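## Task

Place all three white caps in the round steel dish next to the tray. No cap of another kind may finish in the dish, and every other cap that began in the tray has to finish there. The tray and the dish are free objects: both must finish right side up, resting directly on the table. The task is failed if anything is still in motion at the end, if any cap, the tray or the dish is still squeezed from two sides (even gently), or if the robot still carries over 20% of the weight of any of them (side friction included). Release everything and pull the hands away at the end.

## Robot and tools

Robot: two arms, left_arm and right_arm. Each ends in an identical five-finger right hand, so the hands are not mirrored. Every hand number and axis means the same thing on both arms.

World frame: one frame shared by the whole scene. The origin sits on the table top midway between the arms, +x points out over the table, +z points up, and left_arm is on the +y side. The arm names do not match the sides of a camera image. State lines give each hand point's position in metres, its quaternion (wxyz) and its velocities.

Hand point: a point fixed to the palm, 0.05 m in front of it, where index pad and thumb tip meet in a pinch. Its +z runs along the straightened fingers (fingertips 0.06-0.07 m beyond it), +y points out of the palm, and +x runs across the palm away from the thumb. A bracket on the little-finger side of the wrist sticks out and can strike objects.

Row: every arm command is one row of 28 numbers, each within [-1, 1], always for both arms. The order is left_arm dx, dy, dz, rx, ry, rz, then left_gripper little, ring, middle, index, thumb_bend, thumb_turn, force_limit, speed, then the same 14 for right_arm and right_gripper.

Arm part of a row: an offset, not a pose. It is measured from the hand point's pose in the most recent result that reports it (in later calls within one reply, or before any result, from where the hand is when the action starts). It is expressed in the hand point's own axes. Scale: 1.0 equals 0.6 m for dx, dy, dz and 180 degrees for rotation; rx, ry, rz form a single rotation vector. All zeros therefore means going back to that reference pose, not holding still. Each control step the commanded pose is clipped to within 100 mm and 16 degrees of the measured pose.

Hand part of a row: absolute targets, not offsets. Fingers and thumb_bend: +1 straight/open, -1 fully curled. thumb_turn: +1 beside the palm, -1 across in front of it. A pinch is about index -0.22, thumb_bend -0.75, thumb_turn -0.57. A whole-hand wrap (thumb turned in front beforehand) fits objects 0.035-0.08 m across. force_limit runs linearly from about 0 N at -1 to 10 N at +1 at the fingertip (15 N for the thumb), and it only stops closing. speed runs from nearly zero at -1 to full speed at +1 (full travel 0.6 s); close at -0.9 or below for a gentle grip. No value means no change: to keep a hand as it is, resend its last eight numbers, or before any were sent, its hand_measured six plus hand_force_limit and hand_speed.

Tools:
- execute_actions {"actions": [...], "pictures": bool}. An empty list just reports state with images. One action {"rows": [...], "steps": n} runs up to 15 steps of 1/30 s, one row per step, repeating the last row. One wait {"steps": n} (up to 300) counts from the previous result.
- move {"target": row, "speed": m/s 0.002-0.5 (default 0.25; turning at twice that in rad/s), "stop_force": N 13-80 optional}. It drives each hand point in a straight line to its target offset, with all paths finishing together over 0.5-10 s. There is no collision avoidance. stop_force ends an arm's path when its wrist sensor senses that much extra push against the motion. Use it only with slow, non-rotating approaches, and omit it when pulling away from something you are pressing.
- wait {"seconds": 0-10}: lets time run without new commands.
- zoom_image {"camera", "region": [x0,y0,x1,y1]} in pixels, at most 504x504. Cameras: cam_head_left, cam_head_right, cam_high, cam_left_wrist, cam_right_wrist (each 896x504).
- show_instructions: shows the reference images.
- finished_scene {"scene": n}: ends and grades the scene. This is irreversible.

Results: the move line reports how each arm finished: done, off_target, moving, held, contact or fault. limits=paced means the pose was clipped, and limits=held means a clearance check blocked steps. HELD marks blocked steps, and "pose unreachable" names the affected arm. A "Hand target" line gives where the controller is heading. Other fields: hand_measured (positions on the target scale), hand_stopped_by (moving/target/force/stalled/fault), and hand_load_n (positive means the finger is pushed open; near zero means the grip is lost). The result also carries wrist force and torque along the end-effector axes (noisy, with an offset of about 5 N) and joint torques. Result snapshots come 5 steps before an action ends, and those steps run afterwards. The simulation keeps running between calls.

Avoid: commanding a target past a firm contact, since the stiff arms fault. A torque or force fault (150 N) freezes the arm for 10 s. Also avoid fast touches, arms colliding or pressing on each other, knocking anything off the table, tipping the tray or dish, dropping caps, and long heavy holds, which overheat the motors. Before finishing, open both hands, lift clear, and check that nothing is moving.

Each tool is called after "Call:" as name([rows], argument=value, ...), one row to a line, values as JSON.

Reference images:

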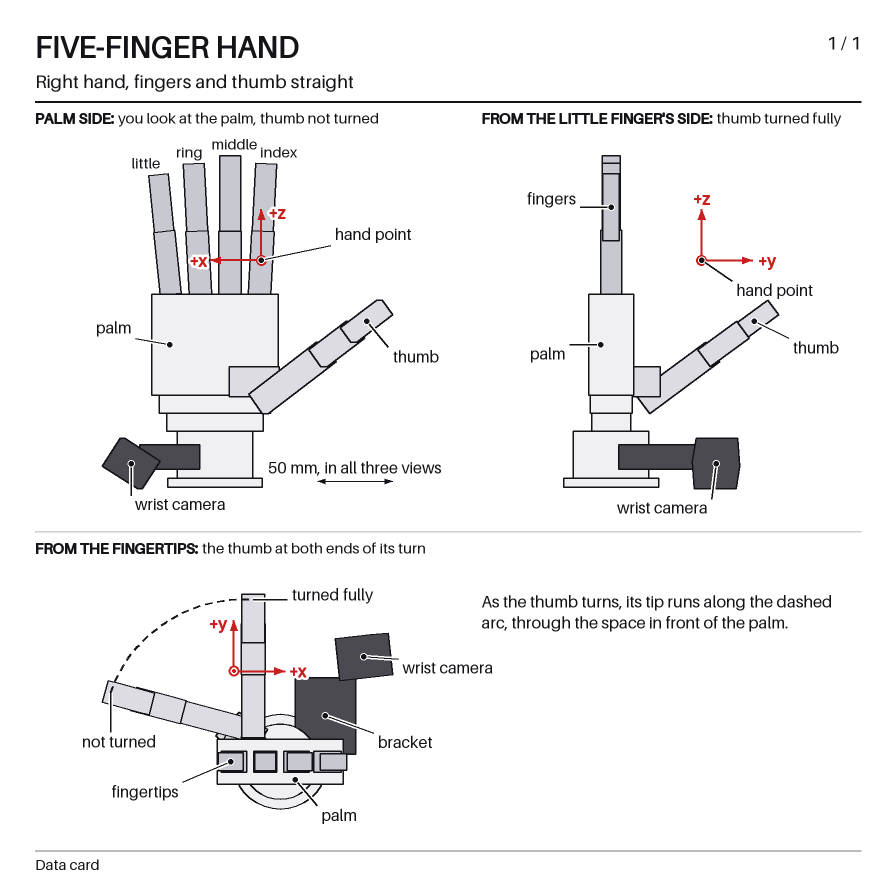

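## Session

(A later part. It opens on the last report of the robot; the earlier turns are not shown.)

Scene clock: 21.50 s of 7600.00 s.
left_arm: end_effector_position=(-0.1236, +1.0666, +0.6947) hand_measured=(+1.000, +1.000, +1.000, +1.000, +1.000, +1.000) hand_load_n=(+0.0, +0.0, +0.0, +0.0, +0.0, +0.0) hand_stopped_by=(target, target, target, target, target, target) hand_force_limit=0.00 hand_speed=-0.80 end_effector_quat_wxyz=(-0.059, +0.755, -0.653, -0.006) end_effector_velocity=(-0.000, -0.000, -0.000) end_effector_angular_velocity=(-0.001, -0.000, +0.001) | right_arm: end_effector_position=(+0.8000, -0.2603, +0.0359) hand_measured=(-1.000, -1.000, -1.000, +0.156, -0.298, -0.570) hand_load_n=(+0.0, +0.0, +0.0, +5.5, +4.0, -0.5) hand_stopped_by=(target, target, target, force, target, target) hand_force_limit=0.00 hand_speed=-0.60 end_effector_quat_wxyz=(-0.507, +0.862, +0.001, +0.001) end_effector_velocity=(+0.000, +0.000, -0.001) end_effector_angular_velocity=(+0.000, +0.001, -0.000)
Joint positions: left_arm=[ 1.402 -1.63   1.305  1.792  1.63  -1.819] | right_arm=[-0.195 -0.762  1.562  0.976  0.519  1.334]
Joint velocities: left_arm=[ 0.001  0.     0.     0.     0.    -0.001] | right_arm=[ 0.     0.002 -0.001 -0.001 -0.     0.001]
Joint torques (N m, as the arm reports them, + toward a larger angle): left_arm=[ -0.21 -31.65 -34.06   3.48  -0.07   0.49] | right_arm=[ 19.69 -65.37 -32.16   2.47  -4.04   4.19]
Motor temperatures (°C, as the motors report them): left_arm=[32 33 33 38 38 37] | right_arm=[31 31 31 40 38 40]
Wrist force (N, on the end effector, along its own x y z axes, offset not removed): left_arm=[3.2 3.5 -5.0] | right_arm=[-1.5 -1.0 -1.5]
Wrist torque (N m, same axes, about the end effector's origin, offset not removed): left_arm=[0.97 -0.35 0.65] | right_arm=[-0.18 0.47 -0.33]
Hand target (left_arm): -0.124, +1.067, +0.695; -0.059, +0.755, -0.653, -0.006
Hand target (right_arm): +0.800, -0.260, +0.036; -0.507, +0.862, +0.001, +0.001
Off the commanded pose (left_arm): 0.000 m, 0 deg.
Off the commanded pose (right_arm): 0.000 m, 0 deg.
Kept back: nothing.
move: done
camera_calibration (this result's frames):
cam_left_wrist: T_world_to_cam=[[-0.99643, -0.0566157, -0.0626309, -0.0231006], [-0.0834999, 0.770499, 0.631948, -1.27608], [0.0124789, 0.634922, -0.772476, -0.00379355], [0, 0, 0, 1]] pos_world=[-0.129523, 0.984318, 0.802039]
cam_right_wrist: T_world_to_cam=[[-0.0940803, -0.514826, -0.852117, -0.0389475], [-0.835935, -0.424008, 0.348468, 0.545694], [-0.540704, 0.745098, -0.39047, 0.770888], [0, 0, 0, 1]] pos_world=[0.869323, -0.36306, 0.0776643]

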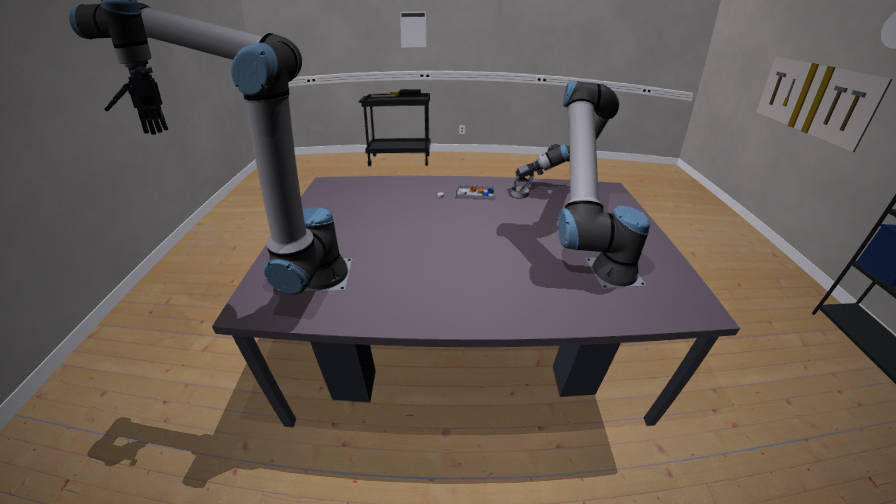

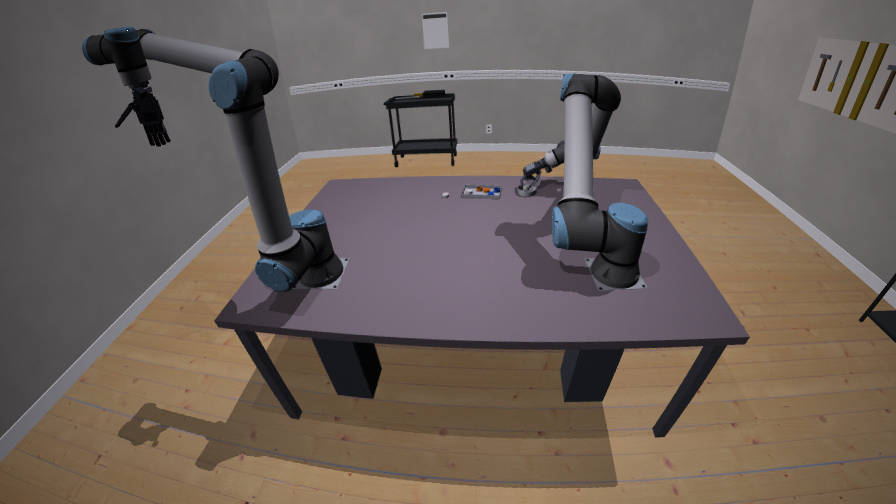

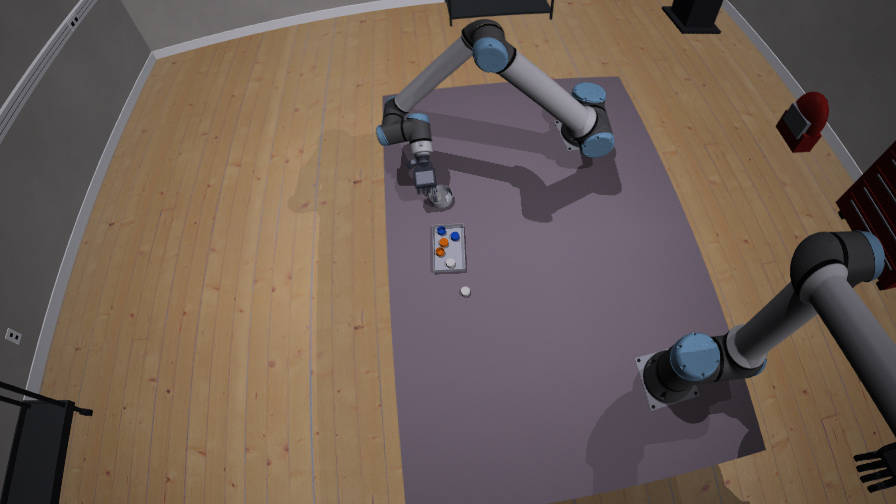

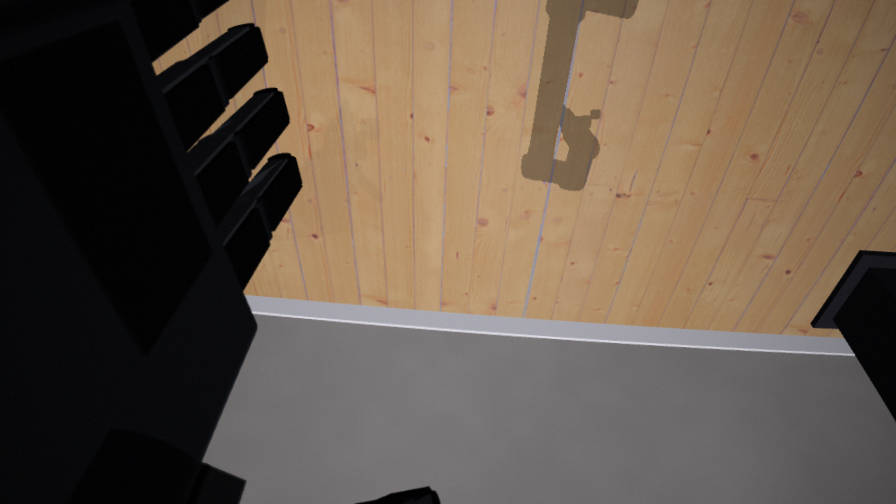

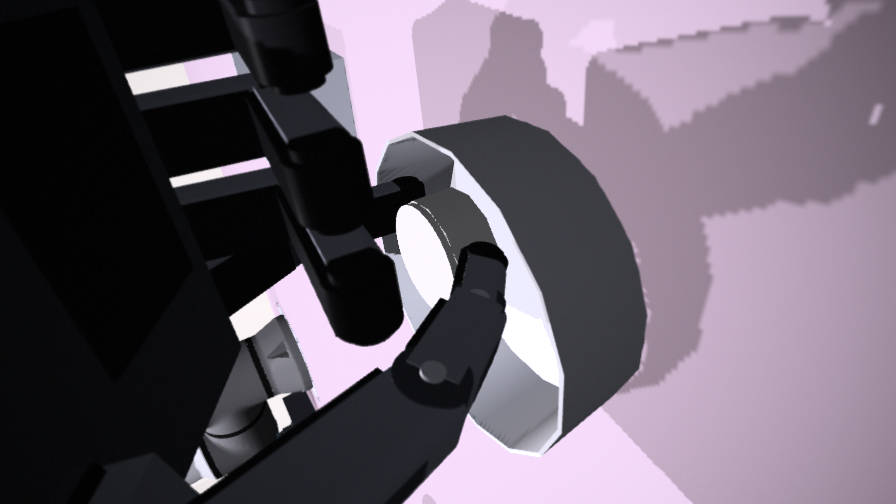

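Call:
move(target=[0,0,0,0,0,0,1,1,1,1,1,1,0,-0.8, 0,0.02,0.002,0,0,0,-1,-1,-1,-0.35,-0.3,-0.57,0,-0.6], speed=0.03, stop_force=13)

Call:
move(target=[0,0,0,0,0,0,1,1,1,1,1,1,0,-0.8, 0,0,0,0,0,0,-1,-1,-1,0.27,-0.27,-0.57,0,-0.3])

Call:
move(target=[0,0,0,0,0,0,1,1,1,1,1,1,0,-0.8, 0,-0.1,-0.056,0,0,0,-1,-1,-1,0.27,-0.27,-0.57,0,-0.3], speed=0.15)

Scene clock: 22.57 s of 7600.00 s.
left_arm: end_effector_position=(-0.1236, +1.0666, +0.6947) hand_measured=(+1.000, +1.000, +1.000, +1.000, +1.000, +1.000) hand_load_n=(+0.0, +0.0, +0.0, +0.0, +0.0, +0.0) hand_stopped_by=(target, target, target, target, target, target) hand_force_limit=0.00 hand_speed=-0.80 end_effector_quat_wxyz=(-0.059, +0.755, -0.653, -0.006) end_effector_velocity=(+0.001, +0.001, +0.000) end_effector_angular_velocity=(+0.000, +0.000, -0.003) | right_arm: end_effector_position=(+0.8000, -0.2650, +0.0249) hand_measured=(-1.000, -1.000, -1.000, +0.156, -0.298, -0.570) hand_load_n=(+0.0, +0.0, +0.0, +6.0, +2.0, -1.0) hand_stopped_by=(target, target, target, force, target, target) hand_force_limit=0.00 hand_speed=-0.60 end_effector_quat_wxyz=(-0.507, +0.862, +0.001, +0.001) end_effector_velocity=(-0.001, +0.001, -0.002) end_effector_angular_velocity=(-0.001, +0.001, +0.002)
Joint positions: left_arm=[ 1.402 -1.63   1.305  1.792  1.63  -1.819] | right_arm=[-0.202 -0.749  1.564  0.971  0.52   1.321]
Joint velocities: left_arm=[-0.003  0.    -0.001  0.     0.     0.001] | right_arm=[ 0.001  0.002  0.    -0.001  0.001 -0.   ]
Joint torques (N m, as the arm reports them, + toward a larger angle): left_arm=[  3.16 -34.57 -33.64   3.58  -0.04   0.69] | right_arm=[-23.26 -55.2  -12.33   0.52   3.2   -3.53]
Motor temperatures (°C, as the motors report them): left_arm=[32 33 33 38 38 37] | right_arm=[31 31 31 40 38 40]
Wrist force (N, on the end effector, along its own x y z axes, offset not removed): left_arm=[-2.4 5.7 2.2] | right_arm=[-0.8 -10.3 -6.5]
Wrist torque (N m, same axes, about the end effector's origin, offset not removed): left_arm=[0.93 0.22 0.18] | right_arm=[-0.55 0.60 -0.47]
Hand target (left_arm): -0.124, +1.067, +0.695; -0.059, +0.755, -0.653, -0.006
Hand target (right_arm): +0.800, -0.265, +0.025; -0.507, +0.862, +0.001, +0.001
Off the commanded pose (left_arm): 0.000 m, 0 deg.
Off the commanded pose (right_arm): 0.000 m, 0 deg.
Kept back: nothing.
move: done
camera_calibration (this result's frames):
cam_left_wrist: T_world_to_cam=[[-0.99643, -0.0566156, -0.0626309, -0.0231007], [-0.0834999, 0.770499, 0.631949, -1.27608], [0.0124789, 0.634922, -0.772476, -0.00379358], [0, 0, 0, 1]] pos_world=[-0.129523, 0.984318, 0.802039]
cam_right_wrist: T_world_to_cam=[[-0.0940617, -0.514775, -0.85215, -0.050667], [-0.835935, -0.42404, 0.34843, 0.547535], [-0.540709, 0.745115, -0.390432, 0.770149], [0, 0, 0, 1]] pos_world=[0.869363, -0.367755, 0.0667374]

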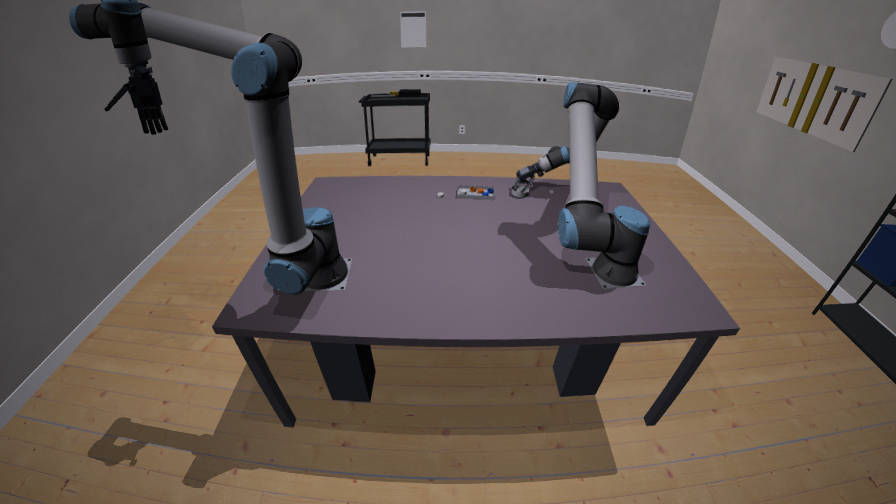

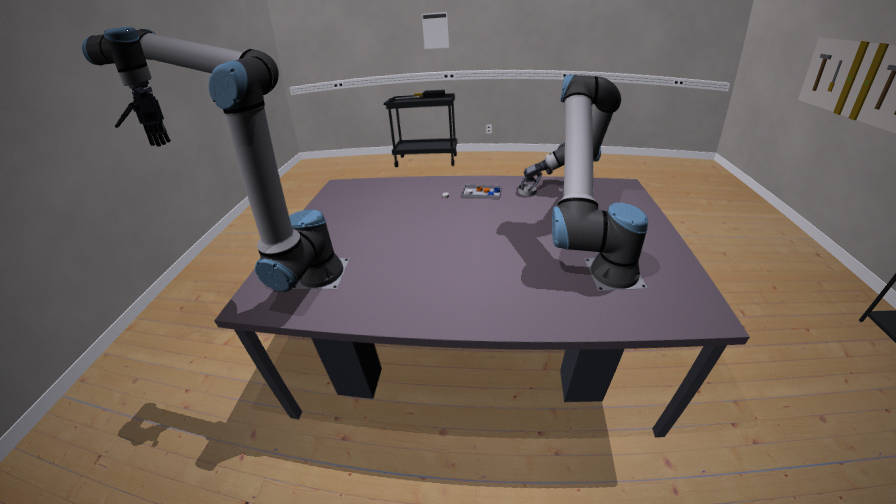

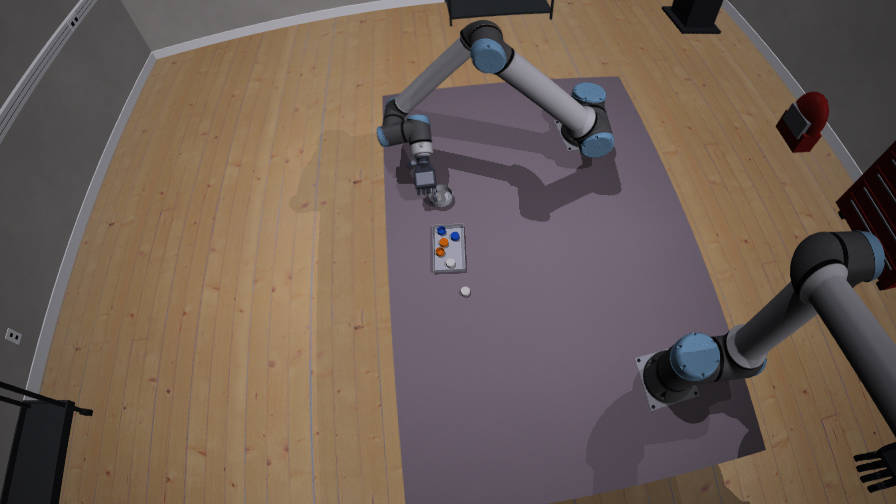

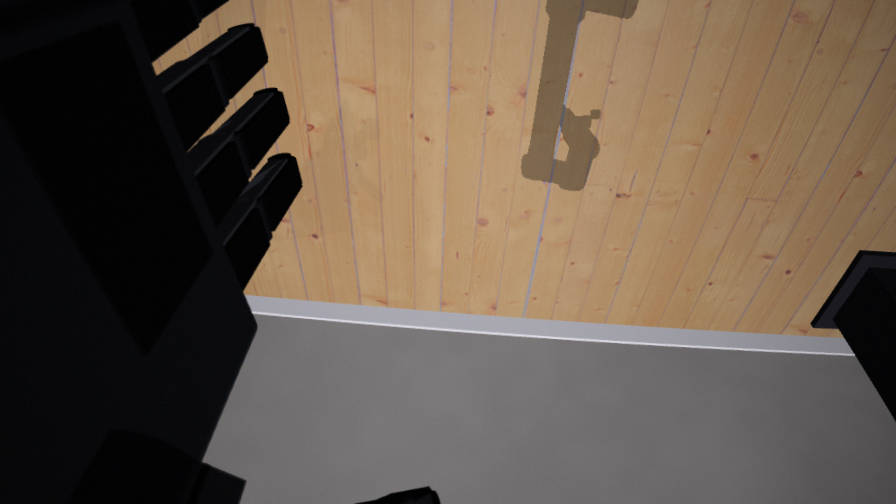

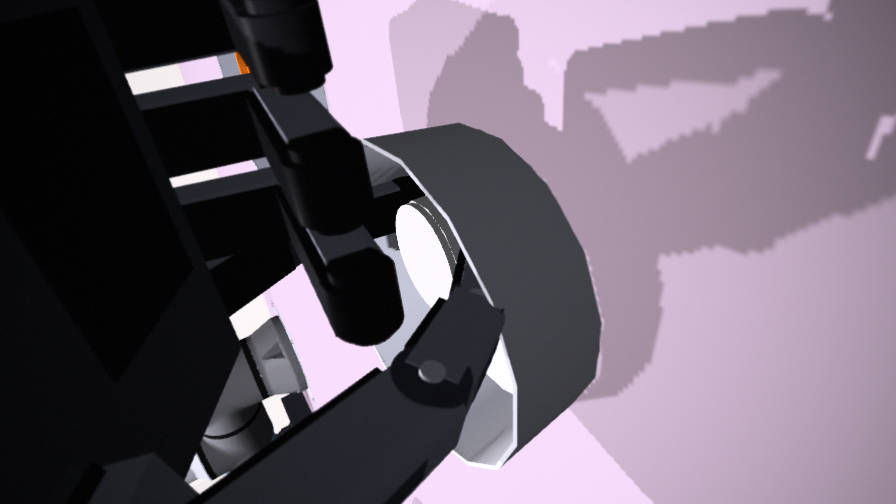

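Scene clock: 23.07 s of 7600.00 s.
left_arm: end_effector_position=(-0.1236, +1.0666, +0.6947) hand_measured=(+1.000, +1.000, +1.000, +1.000, +1.000, +1.000) hand_load_n=(+0.0, +0.0, +0.0, +0.0, +0.0, +0.0) hand_stopped_by=(target, target, target, target, target, target) hand_force_limit=0.00 hand_speed=-0.80 end_effector_quat_wxyz=(-0.059, +0.755, -0.653, -0.006) end_effector_velocity=(+0.000, -0.000, +0.000) end_effector_angular_velocity=(+0.001, -0.000, +0.000) | right_arm: end_effector_position=(+0.8000, -0.2650, +0.0249) hand_measured=(-1.000, -1.000, -1.000, +0.270, -0.274, -0.570) hand_load_n=(+0.0, +0.0, +0.0, +0.0, -2.5, -1.0) hand_stopped_by=(target, target, target, target, target, target) hand_force_limit=0.00 hand_speed=-0.30 end_effector_quat_wxyz=(-0.507, +0.862, +0.001, +0.001) end_effector_velocity=(-0.000, +0.000, -0.000) end_effector_angular_velocity=(-0.000, +0.002, +0.000)
Joint positions: left_arm=[ 1.402 -1.63   1.305  1.792  1.63  -1.819] | right_arm=[-0.202 -0.749  1.564  0.971  0.52   1.321]
Joint velocities: left_arm=[-0.    -0.    -0.    -0.     0.    -0.001] | right_arm=[0.    0.    0.    0.001 0.001 0.001]
Joint torques (N m, as the arm reports them, + toward a larger angle): left_arm=[  1.35 -33.55 -33.92   3.4   -0.17   0.51] | right_arm=[-17.03 -73.78 -13.46   1.42   2.77  -2.34]
Motor temperatures (°C, as the motors report them): left_arm=[32 33 33 38 38 37] | right_arm=[31 31 31 40 38 40]
Wrist force (N, on the end effector, along its own x y z axes, offset not removed): left_arm=[2.2 0.4 -1.7] | right_arm=[2.0 -11.6 -6.5]
Wrist torque (N m, same axes, about the end effector's origin, offset not removed): left_arm=[0.42 -0.21 0.52] | right_arm=[-0.77 0.15 -0.36]
Hand target (left_arm): -0.124, +1.067, +0.695; -0.059, +0.755, -0.653, -0.006
Hand target (right_arm): +0.800, -0.265, +0.025; -0.507, +0.862, +0.001, +0.001
Off the commanded pose (left_arm): 0.000 m, 0 deg.
Off the commanded pose (right_arm): 0.000 m, 0 deg.
Kept back: nothing.
move: done
camera_calibration (this result's frames):
cam_left_wrist: T_world_to_cam=[[-0.99643, -0.0566158, -0.0626309, -0.0231005], [-0.0835, 0.770499, 0.631948, -1.27608], [0.0124788, 0.634922, -0.772476, -0.00379348], [0, 0, 0, 1]] pos_world=[-0.129523, 0.984318, 0.802039]
cam_right_wrist: T_world_to_cam=[[-0.0940619, -0.514781, -0.852146, -0.0507098], [-0.835935, -0.424037, 0.348433, 0.54754], [-0.540708, 0.745113, -0.390438, 0.770146], [0, 0, 0, 1]] pos_world=[0.869363, -0.367773, 0.066701]

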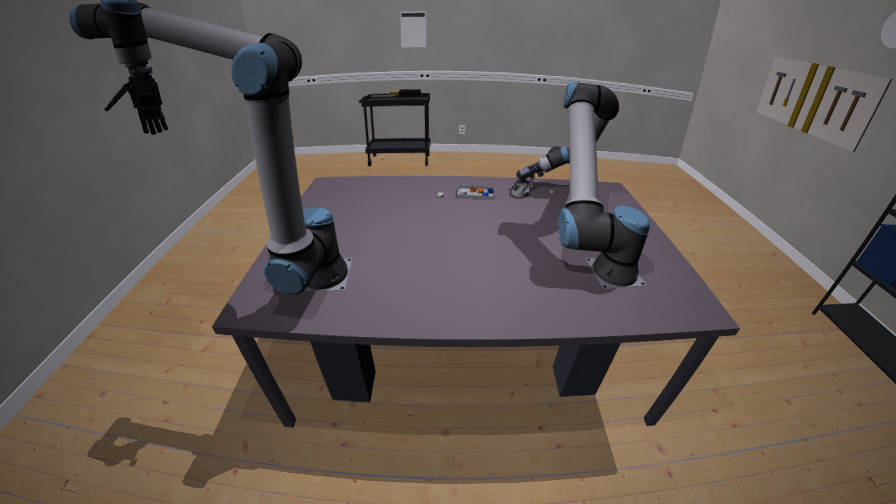

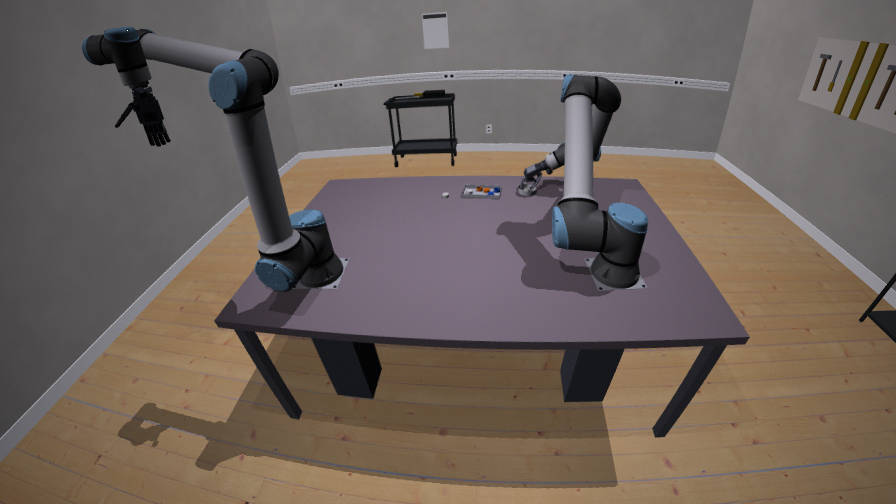

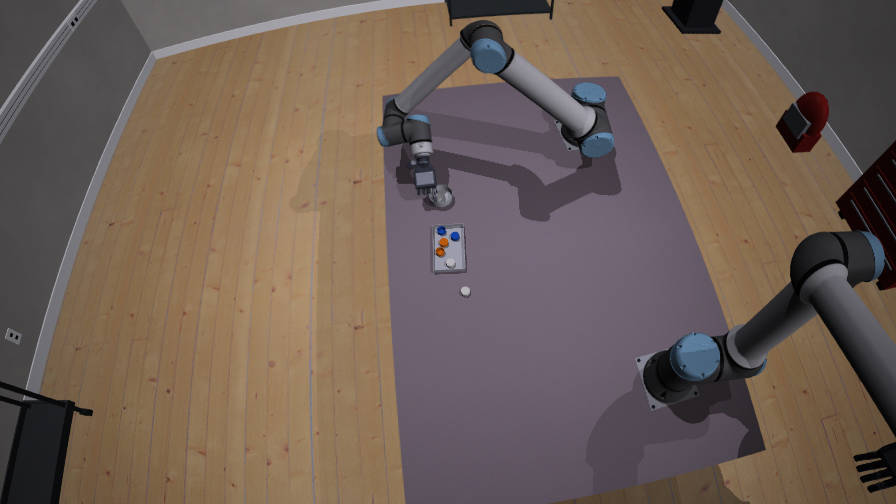

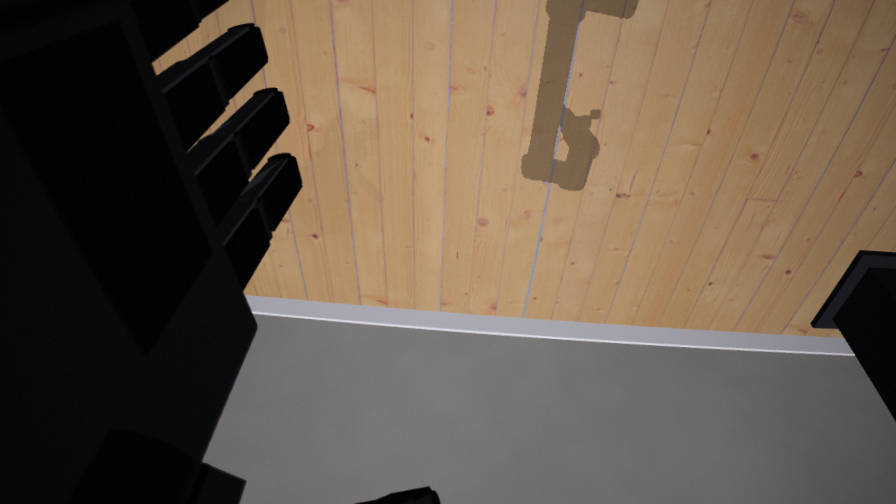

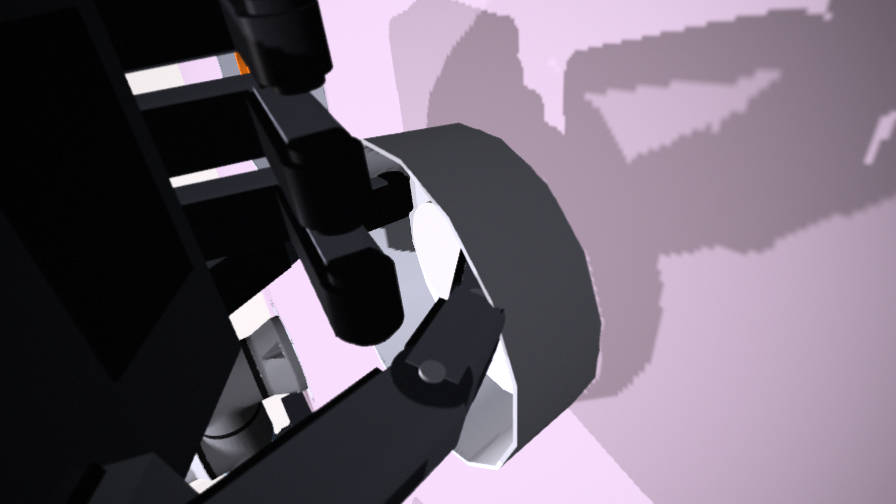

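Scene clock: 24.00 s of 7600.00 s.
left_arm: end_effector_position=(-0.1236, +1.0666, +0.6947) hand_measured=(+1.000, +1.000, +1.000, +1.000, +1.000, +1.000) hand_load_n=(+0.0, +0.0, +0.0, +0.0, +0.0, +0.0) hand_stopped_by=(target, target, target, target, target, target) hand_force_limit=0.00 hand_speed=-0.80 end_effector_quat_wxyz=(-0.059, +0.755, -0.653, -0.006) end_effector_velocity=(+0.000, -0.000, +0.000) end_effector_angular_velocity=(+0.000, +0.000, -0.001) | right_arm: end_effector_position=(+0.7998, -0.2653, +0.0935) hand_measured=(-1.000, -1.000, -1.000, +0.270, -0.272, -0.570) hand_load_n=(+0.0, +0.0, +0.0, +0.0, +0.0, +0.0) hand_stopped_by=(target, target, target, target, target, target) hand_force_limit=0.00 hand_speed=-0.30 end_effector_quat_wxyz=(-0.507, +0.862, +0.001, +0.001) end_effector_velocity=(-0.000, +0.001, +0.001) end_effector_angular_velocity=(-0.000, -0.001, +0.001)
Joint positions: left_arm=[ 1.402 -1.63   1.305  1.792  1.63  -1.819] | right_arm=[-0.202 -0.827  1.558  1.056  0.52   1.32 ]
Joint velocities: left_arm=[-0. -0.  0.  0. -0.  0.] | right_arm=[ 0.001 -0.001 -0.     0.002  0.    -0.001]
Joint torques (N m, as the arm reports them, + toward a larger angle): left_arm=[  2.26 -31.21 -33.88   3.46  -0.45   0.85] | right_arm=[-22.47 -93.84 -33.85   6.86  -0.29  -4.58]
Motor temperatures (°C, as the motors report them): left_arm=[32 33 33 38 38 37] | right_arm=[31 31 31 40 38 40]
Wrist force (N, on the end effector, along its own x y z axes, offset not removed): left_arm=[-1.1 -3.6 -1.6] | right_arm=[-1.3 -0.6 -1.4]
Wrist torque (N m, same axes, about the end effector's origin, offset not removed): left_arm=[-0.05 0.15 -0.07] | right_arm=[-0.19 0.50 -0.36]
Hand target (left_arm): -0.124, +1.067, +0.695; -0.059, +0.755, -0.653, -0.006
Hand target (right_arm): +0.800, -0.265, +0.094; -0.507, +0.862, +0.001, +0.001
Off the commanded pose (left_arm): 0.000 m, 0 deg.
Off the commanded pose (right_arm): 0.000 m, 0 deg.
Kept back: nothing.
move: done
camera_calibration (this result's frames):
cam_left_wrist: T_world_to_cam=[[-0.99643, -0.0566156, -0.0626308, -0.0231007], [-0.0834999, 0.770499, 0.631948, -1.27608], [0.0124788, 0.634922, -0.772476, -0.00379342], [0, 0, 0, 1]] pos_world=[-0.129523, 0.984318, 0.802039]
cam_right_wrist: T_world_to_cam=[[-0.0941161, -0.514773, -0.852145, 0.00764754], [-0.83593, -0.424016, 0.348469, 0.523361], [-0.540706, 0.745131, -0.390407, 0.797065], [0, 0, 0, 1]] pos_world=[0.869191, -0.368067, 0.135322]

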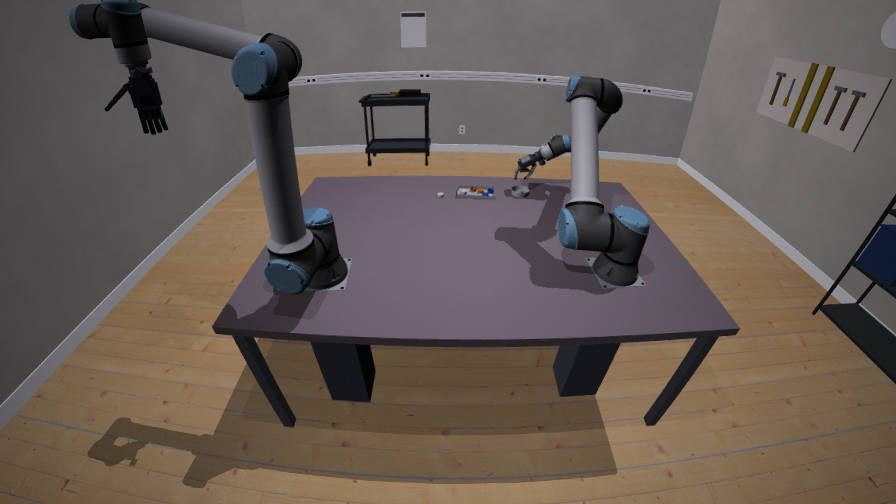

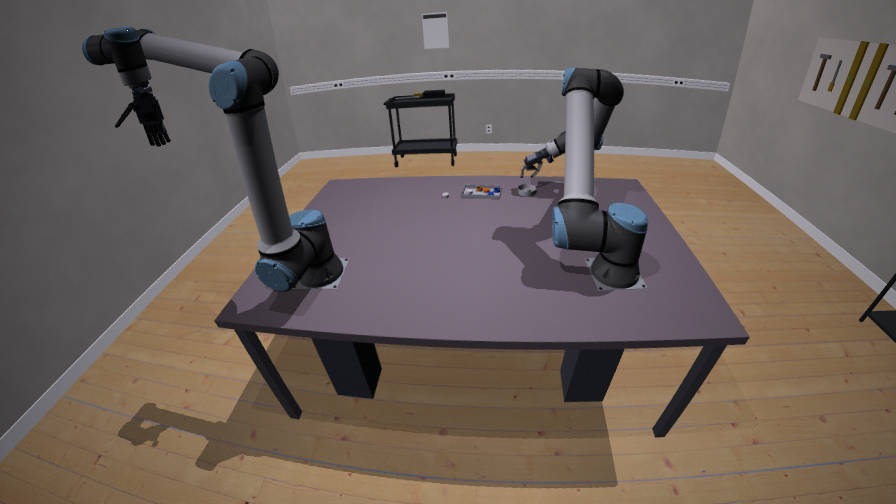

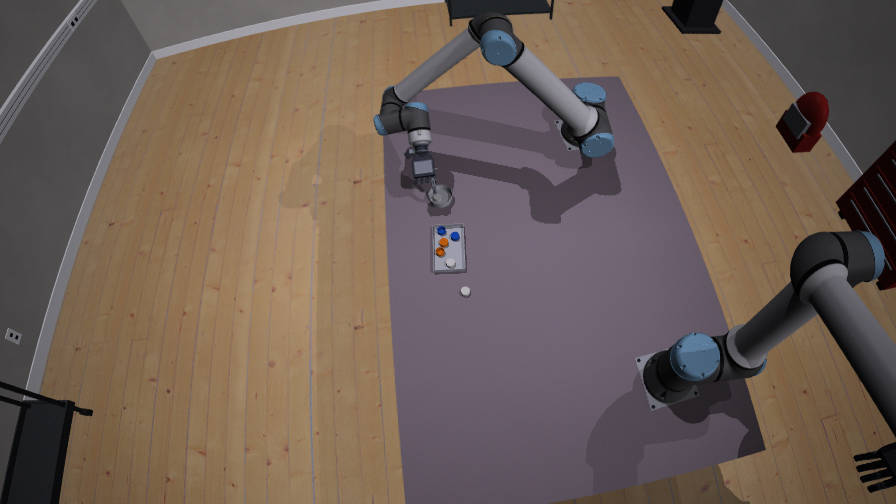

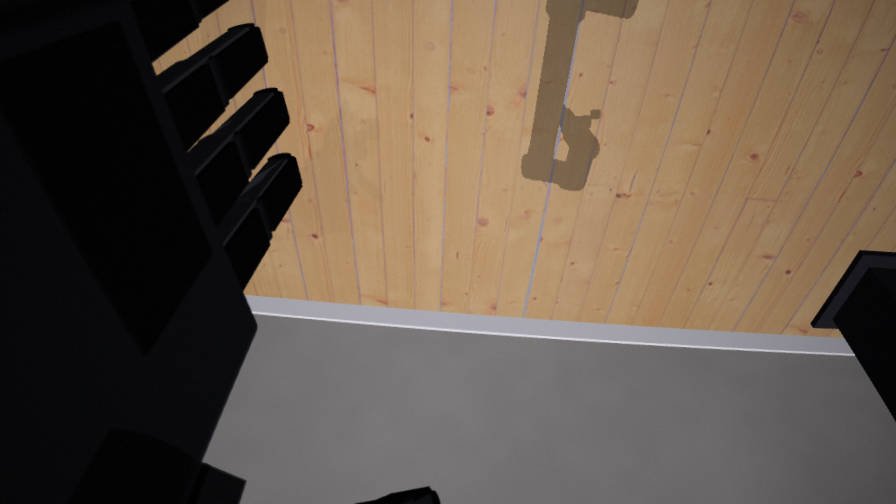

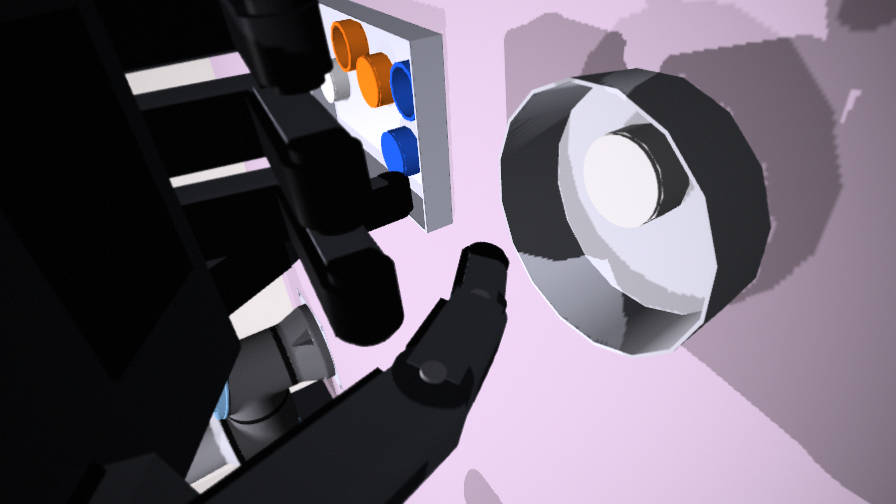

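Call:
move(target=[0,0,0,0,0,0,1,1,1,1,1,1,0,-0.8, -0.025,-0.18,0.474,0,0,0,-1,-1,-1,0.3,-0.3,-0.57,0,0.3], speed=0.35)

Call:
zoom_image(camera="cam_head_left", region=[430, 150, 520, 210])

Call:
zoom_image(camera="cam_high", region=[410, 210, 490, 290])

Scene clock: 25.93 s of 7600.00 s.
left_arm: end_effector_position=(-0.1236, +1.0666, +0.6947) hand_measured=(+1.000, +1.000, +1.000, +1.000, +1.000, +1.000) hand_load_n=(+0.0, +0.0, +0.0, +0.0, +0.0, +0.0) hand_stopped_by=(target, target, target, target, target, target) hand_force_limit=0.00 hand_speed=-0.80 end_effector_quat_wxyz=(-0.059, +0.755, -0.653, -0.006) end_effector_velocity=(-0.001, -0.001, +0.001) end_effector_angular_velocity=(+0.001, -0.000, +0.002) | right_arm: end_effector_position=(+0.7849, +0.0356, +0.0500) hand_measured=(-1.000, -1.000, -1.000, +0.300, -0.300, -0.570) hand_load_n=(+0.0, +0.0, +0.0, +0.0, +0.0, +0.0) hand_stopped_by=(target, target, target, target, target, target) hand_force_limit=0.00 hand_speed=0.30 end_effector_quat_wxyz=(-0.507, +0.862, +0.001, +0.001) end_effector_velocity=(+0.000, +0.002, -0.001) end_effector_angular_velocity=(+0.000, -0.000, -0.002)
Joint positions: left_arm=[ 1.402 -1.63   1.305  1.792  1.63  -1.819] | right_arm=[ 0.196 -0.774  1.377  0.513  0.571  2.096]
Joint velocities: left_arm=[ 0.002 -0.001 -0.    -0.    -0.    -0.   ] | right_arm=[ 0.002  0.    -0.001 -0.005  0.002  0.006]
Joint torques (N m, as the arm reports them, + toward a larger angle): left_arm=[ -0.17 -32.63 -34.84   3.71  -0.37   0.63] | right_arm=[ 21.64 -70.15 -38.39   1.55   2.09   3.83]
Motor temperatures (°C, as the motors report them): left_arm=[32 33 33 38 38 37] | right_arm=[31 31 31 40 38 40]
Wrist force (N, on the end effector, along its own x y z axes, offset not removed): left_arm=[-0.1 1.4 -2.5] | right_arm=[-2.0 -2.1 -0.9]
Wrist torque (N m, same axes, about the end effector's origin, offset not removed): left_arm=[0.56 0.13 0.30] | right_arm=[-0.38 0.56 -0.40]
Hand target (left_arm): -0.124, +1.067, +0.695; -0.059, +0.755, -0.653, -0.006
Hand target (right_arm): +0.785, +0.036, +0.050; -0.507, +0.862, +0.001, +0.001
Off the commanded pose (left_arm): 0.000 m, 0 deg.
Off the commanded pose (right_arm): 0.000 m, 0 deg.
Kept back: nothing.
move: done
camera_calibration (this result's frames):
cam_left_wrist: T_world_to_cam=[[-0.99643, -0.0566158, -0.0626309, -0.0231005], [-0.0835, 0.770499, 0.631948, -1.27608], [0.0124788, 0.634922, -0.772476, -0.00379334], [0, 0, 0, 1]] pos_world=[-0.129523, 0.984318, 0.802039]
cam_right_wrist: T_world_to_cam=[[-0.0941103, -0.514594, -0.852254, 0.124035], [-0.836174, -0.423756, 0.3482, 0.653872], [-0.540329, 0.745402, -0.39041, 0.547516], [0, 0, 0, 1]] pos_world=[0.854263, -0.0672098, 0.091787]

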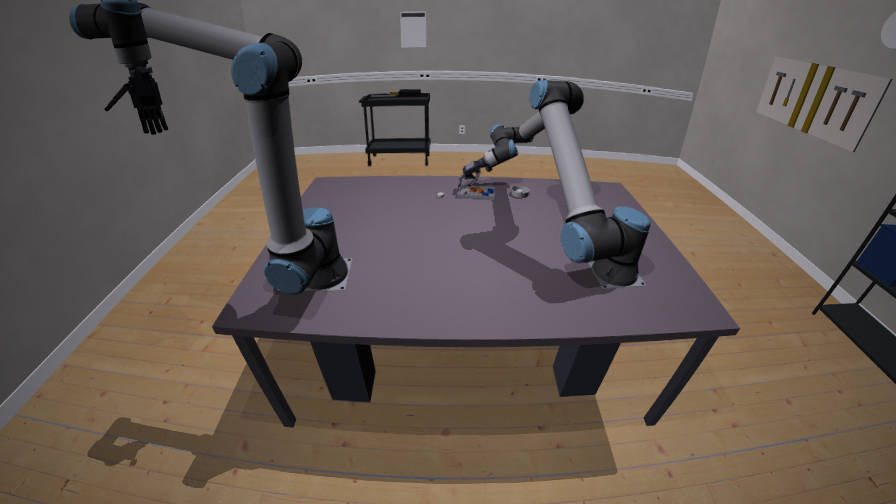

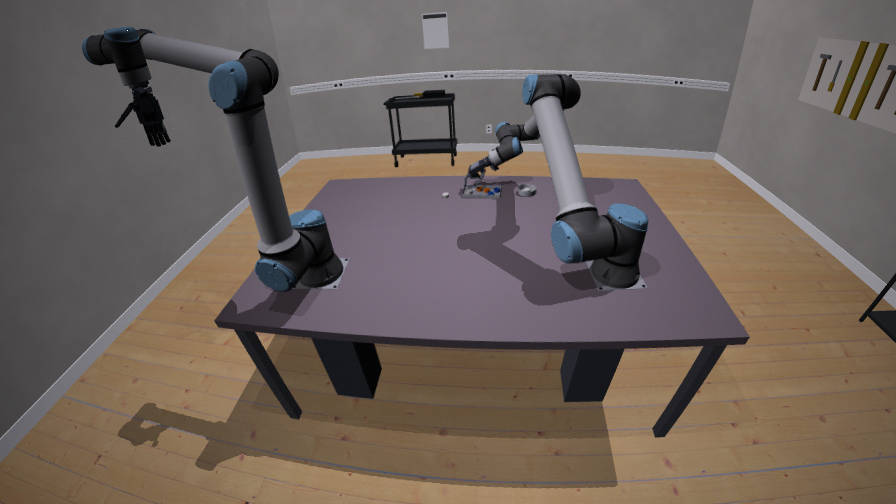

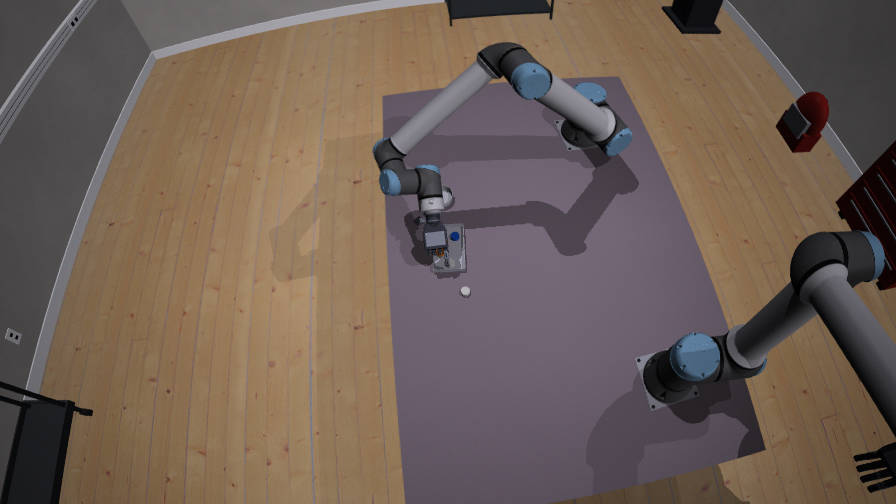

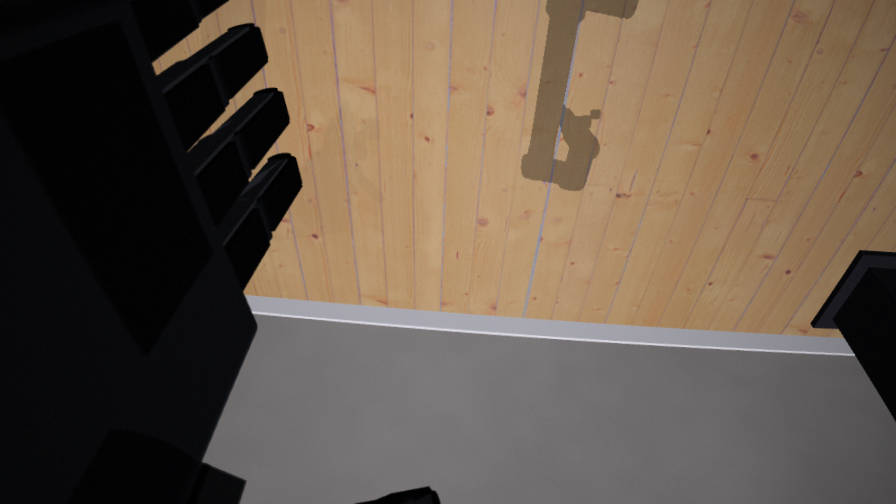

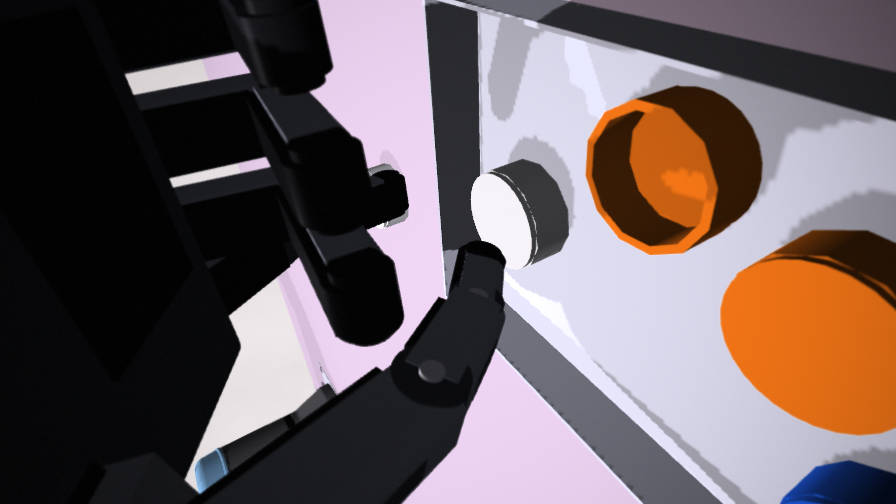

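Region (430, 150, 520, 210) of cam_head_left's 896x504 image, scaled by 5.600, with more detail than that image has.

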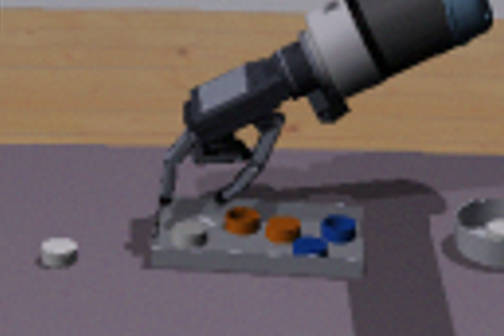

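Region (410, 210, 490, 290) of cam_high's 896x504 image, scaled by 6.300, with more detail than that image has.

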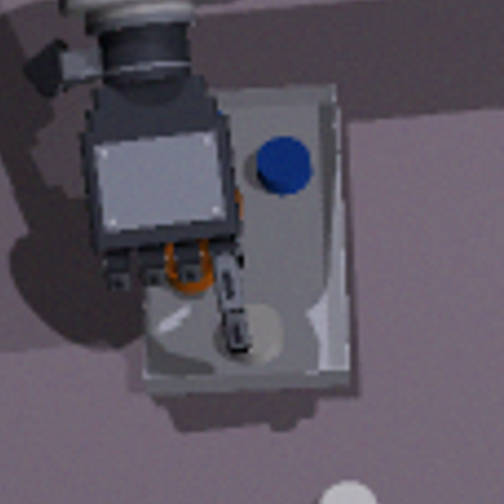

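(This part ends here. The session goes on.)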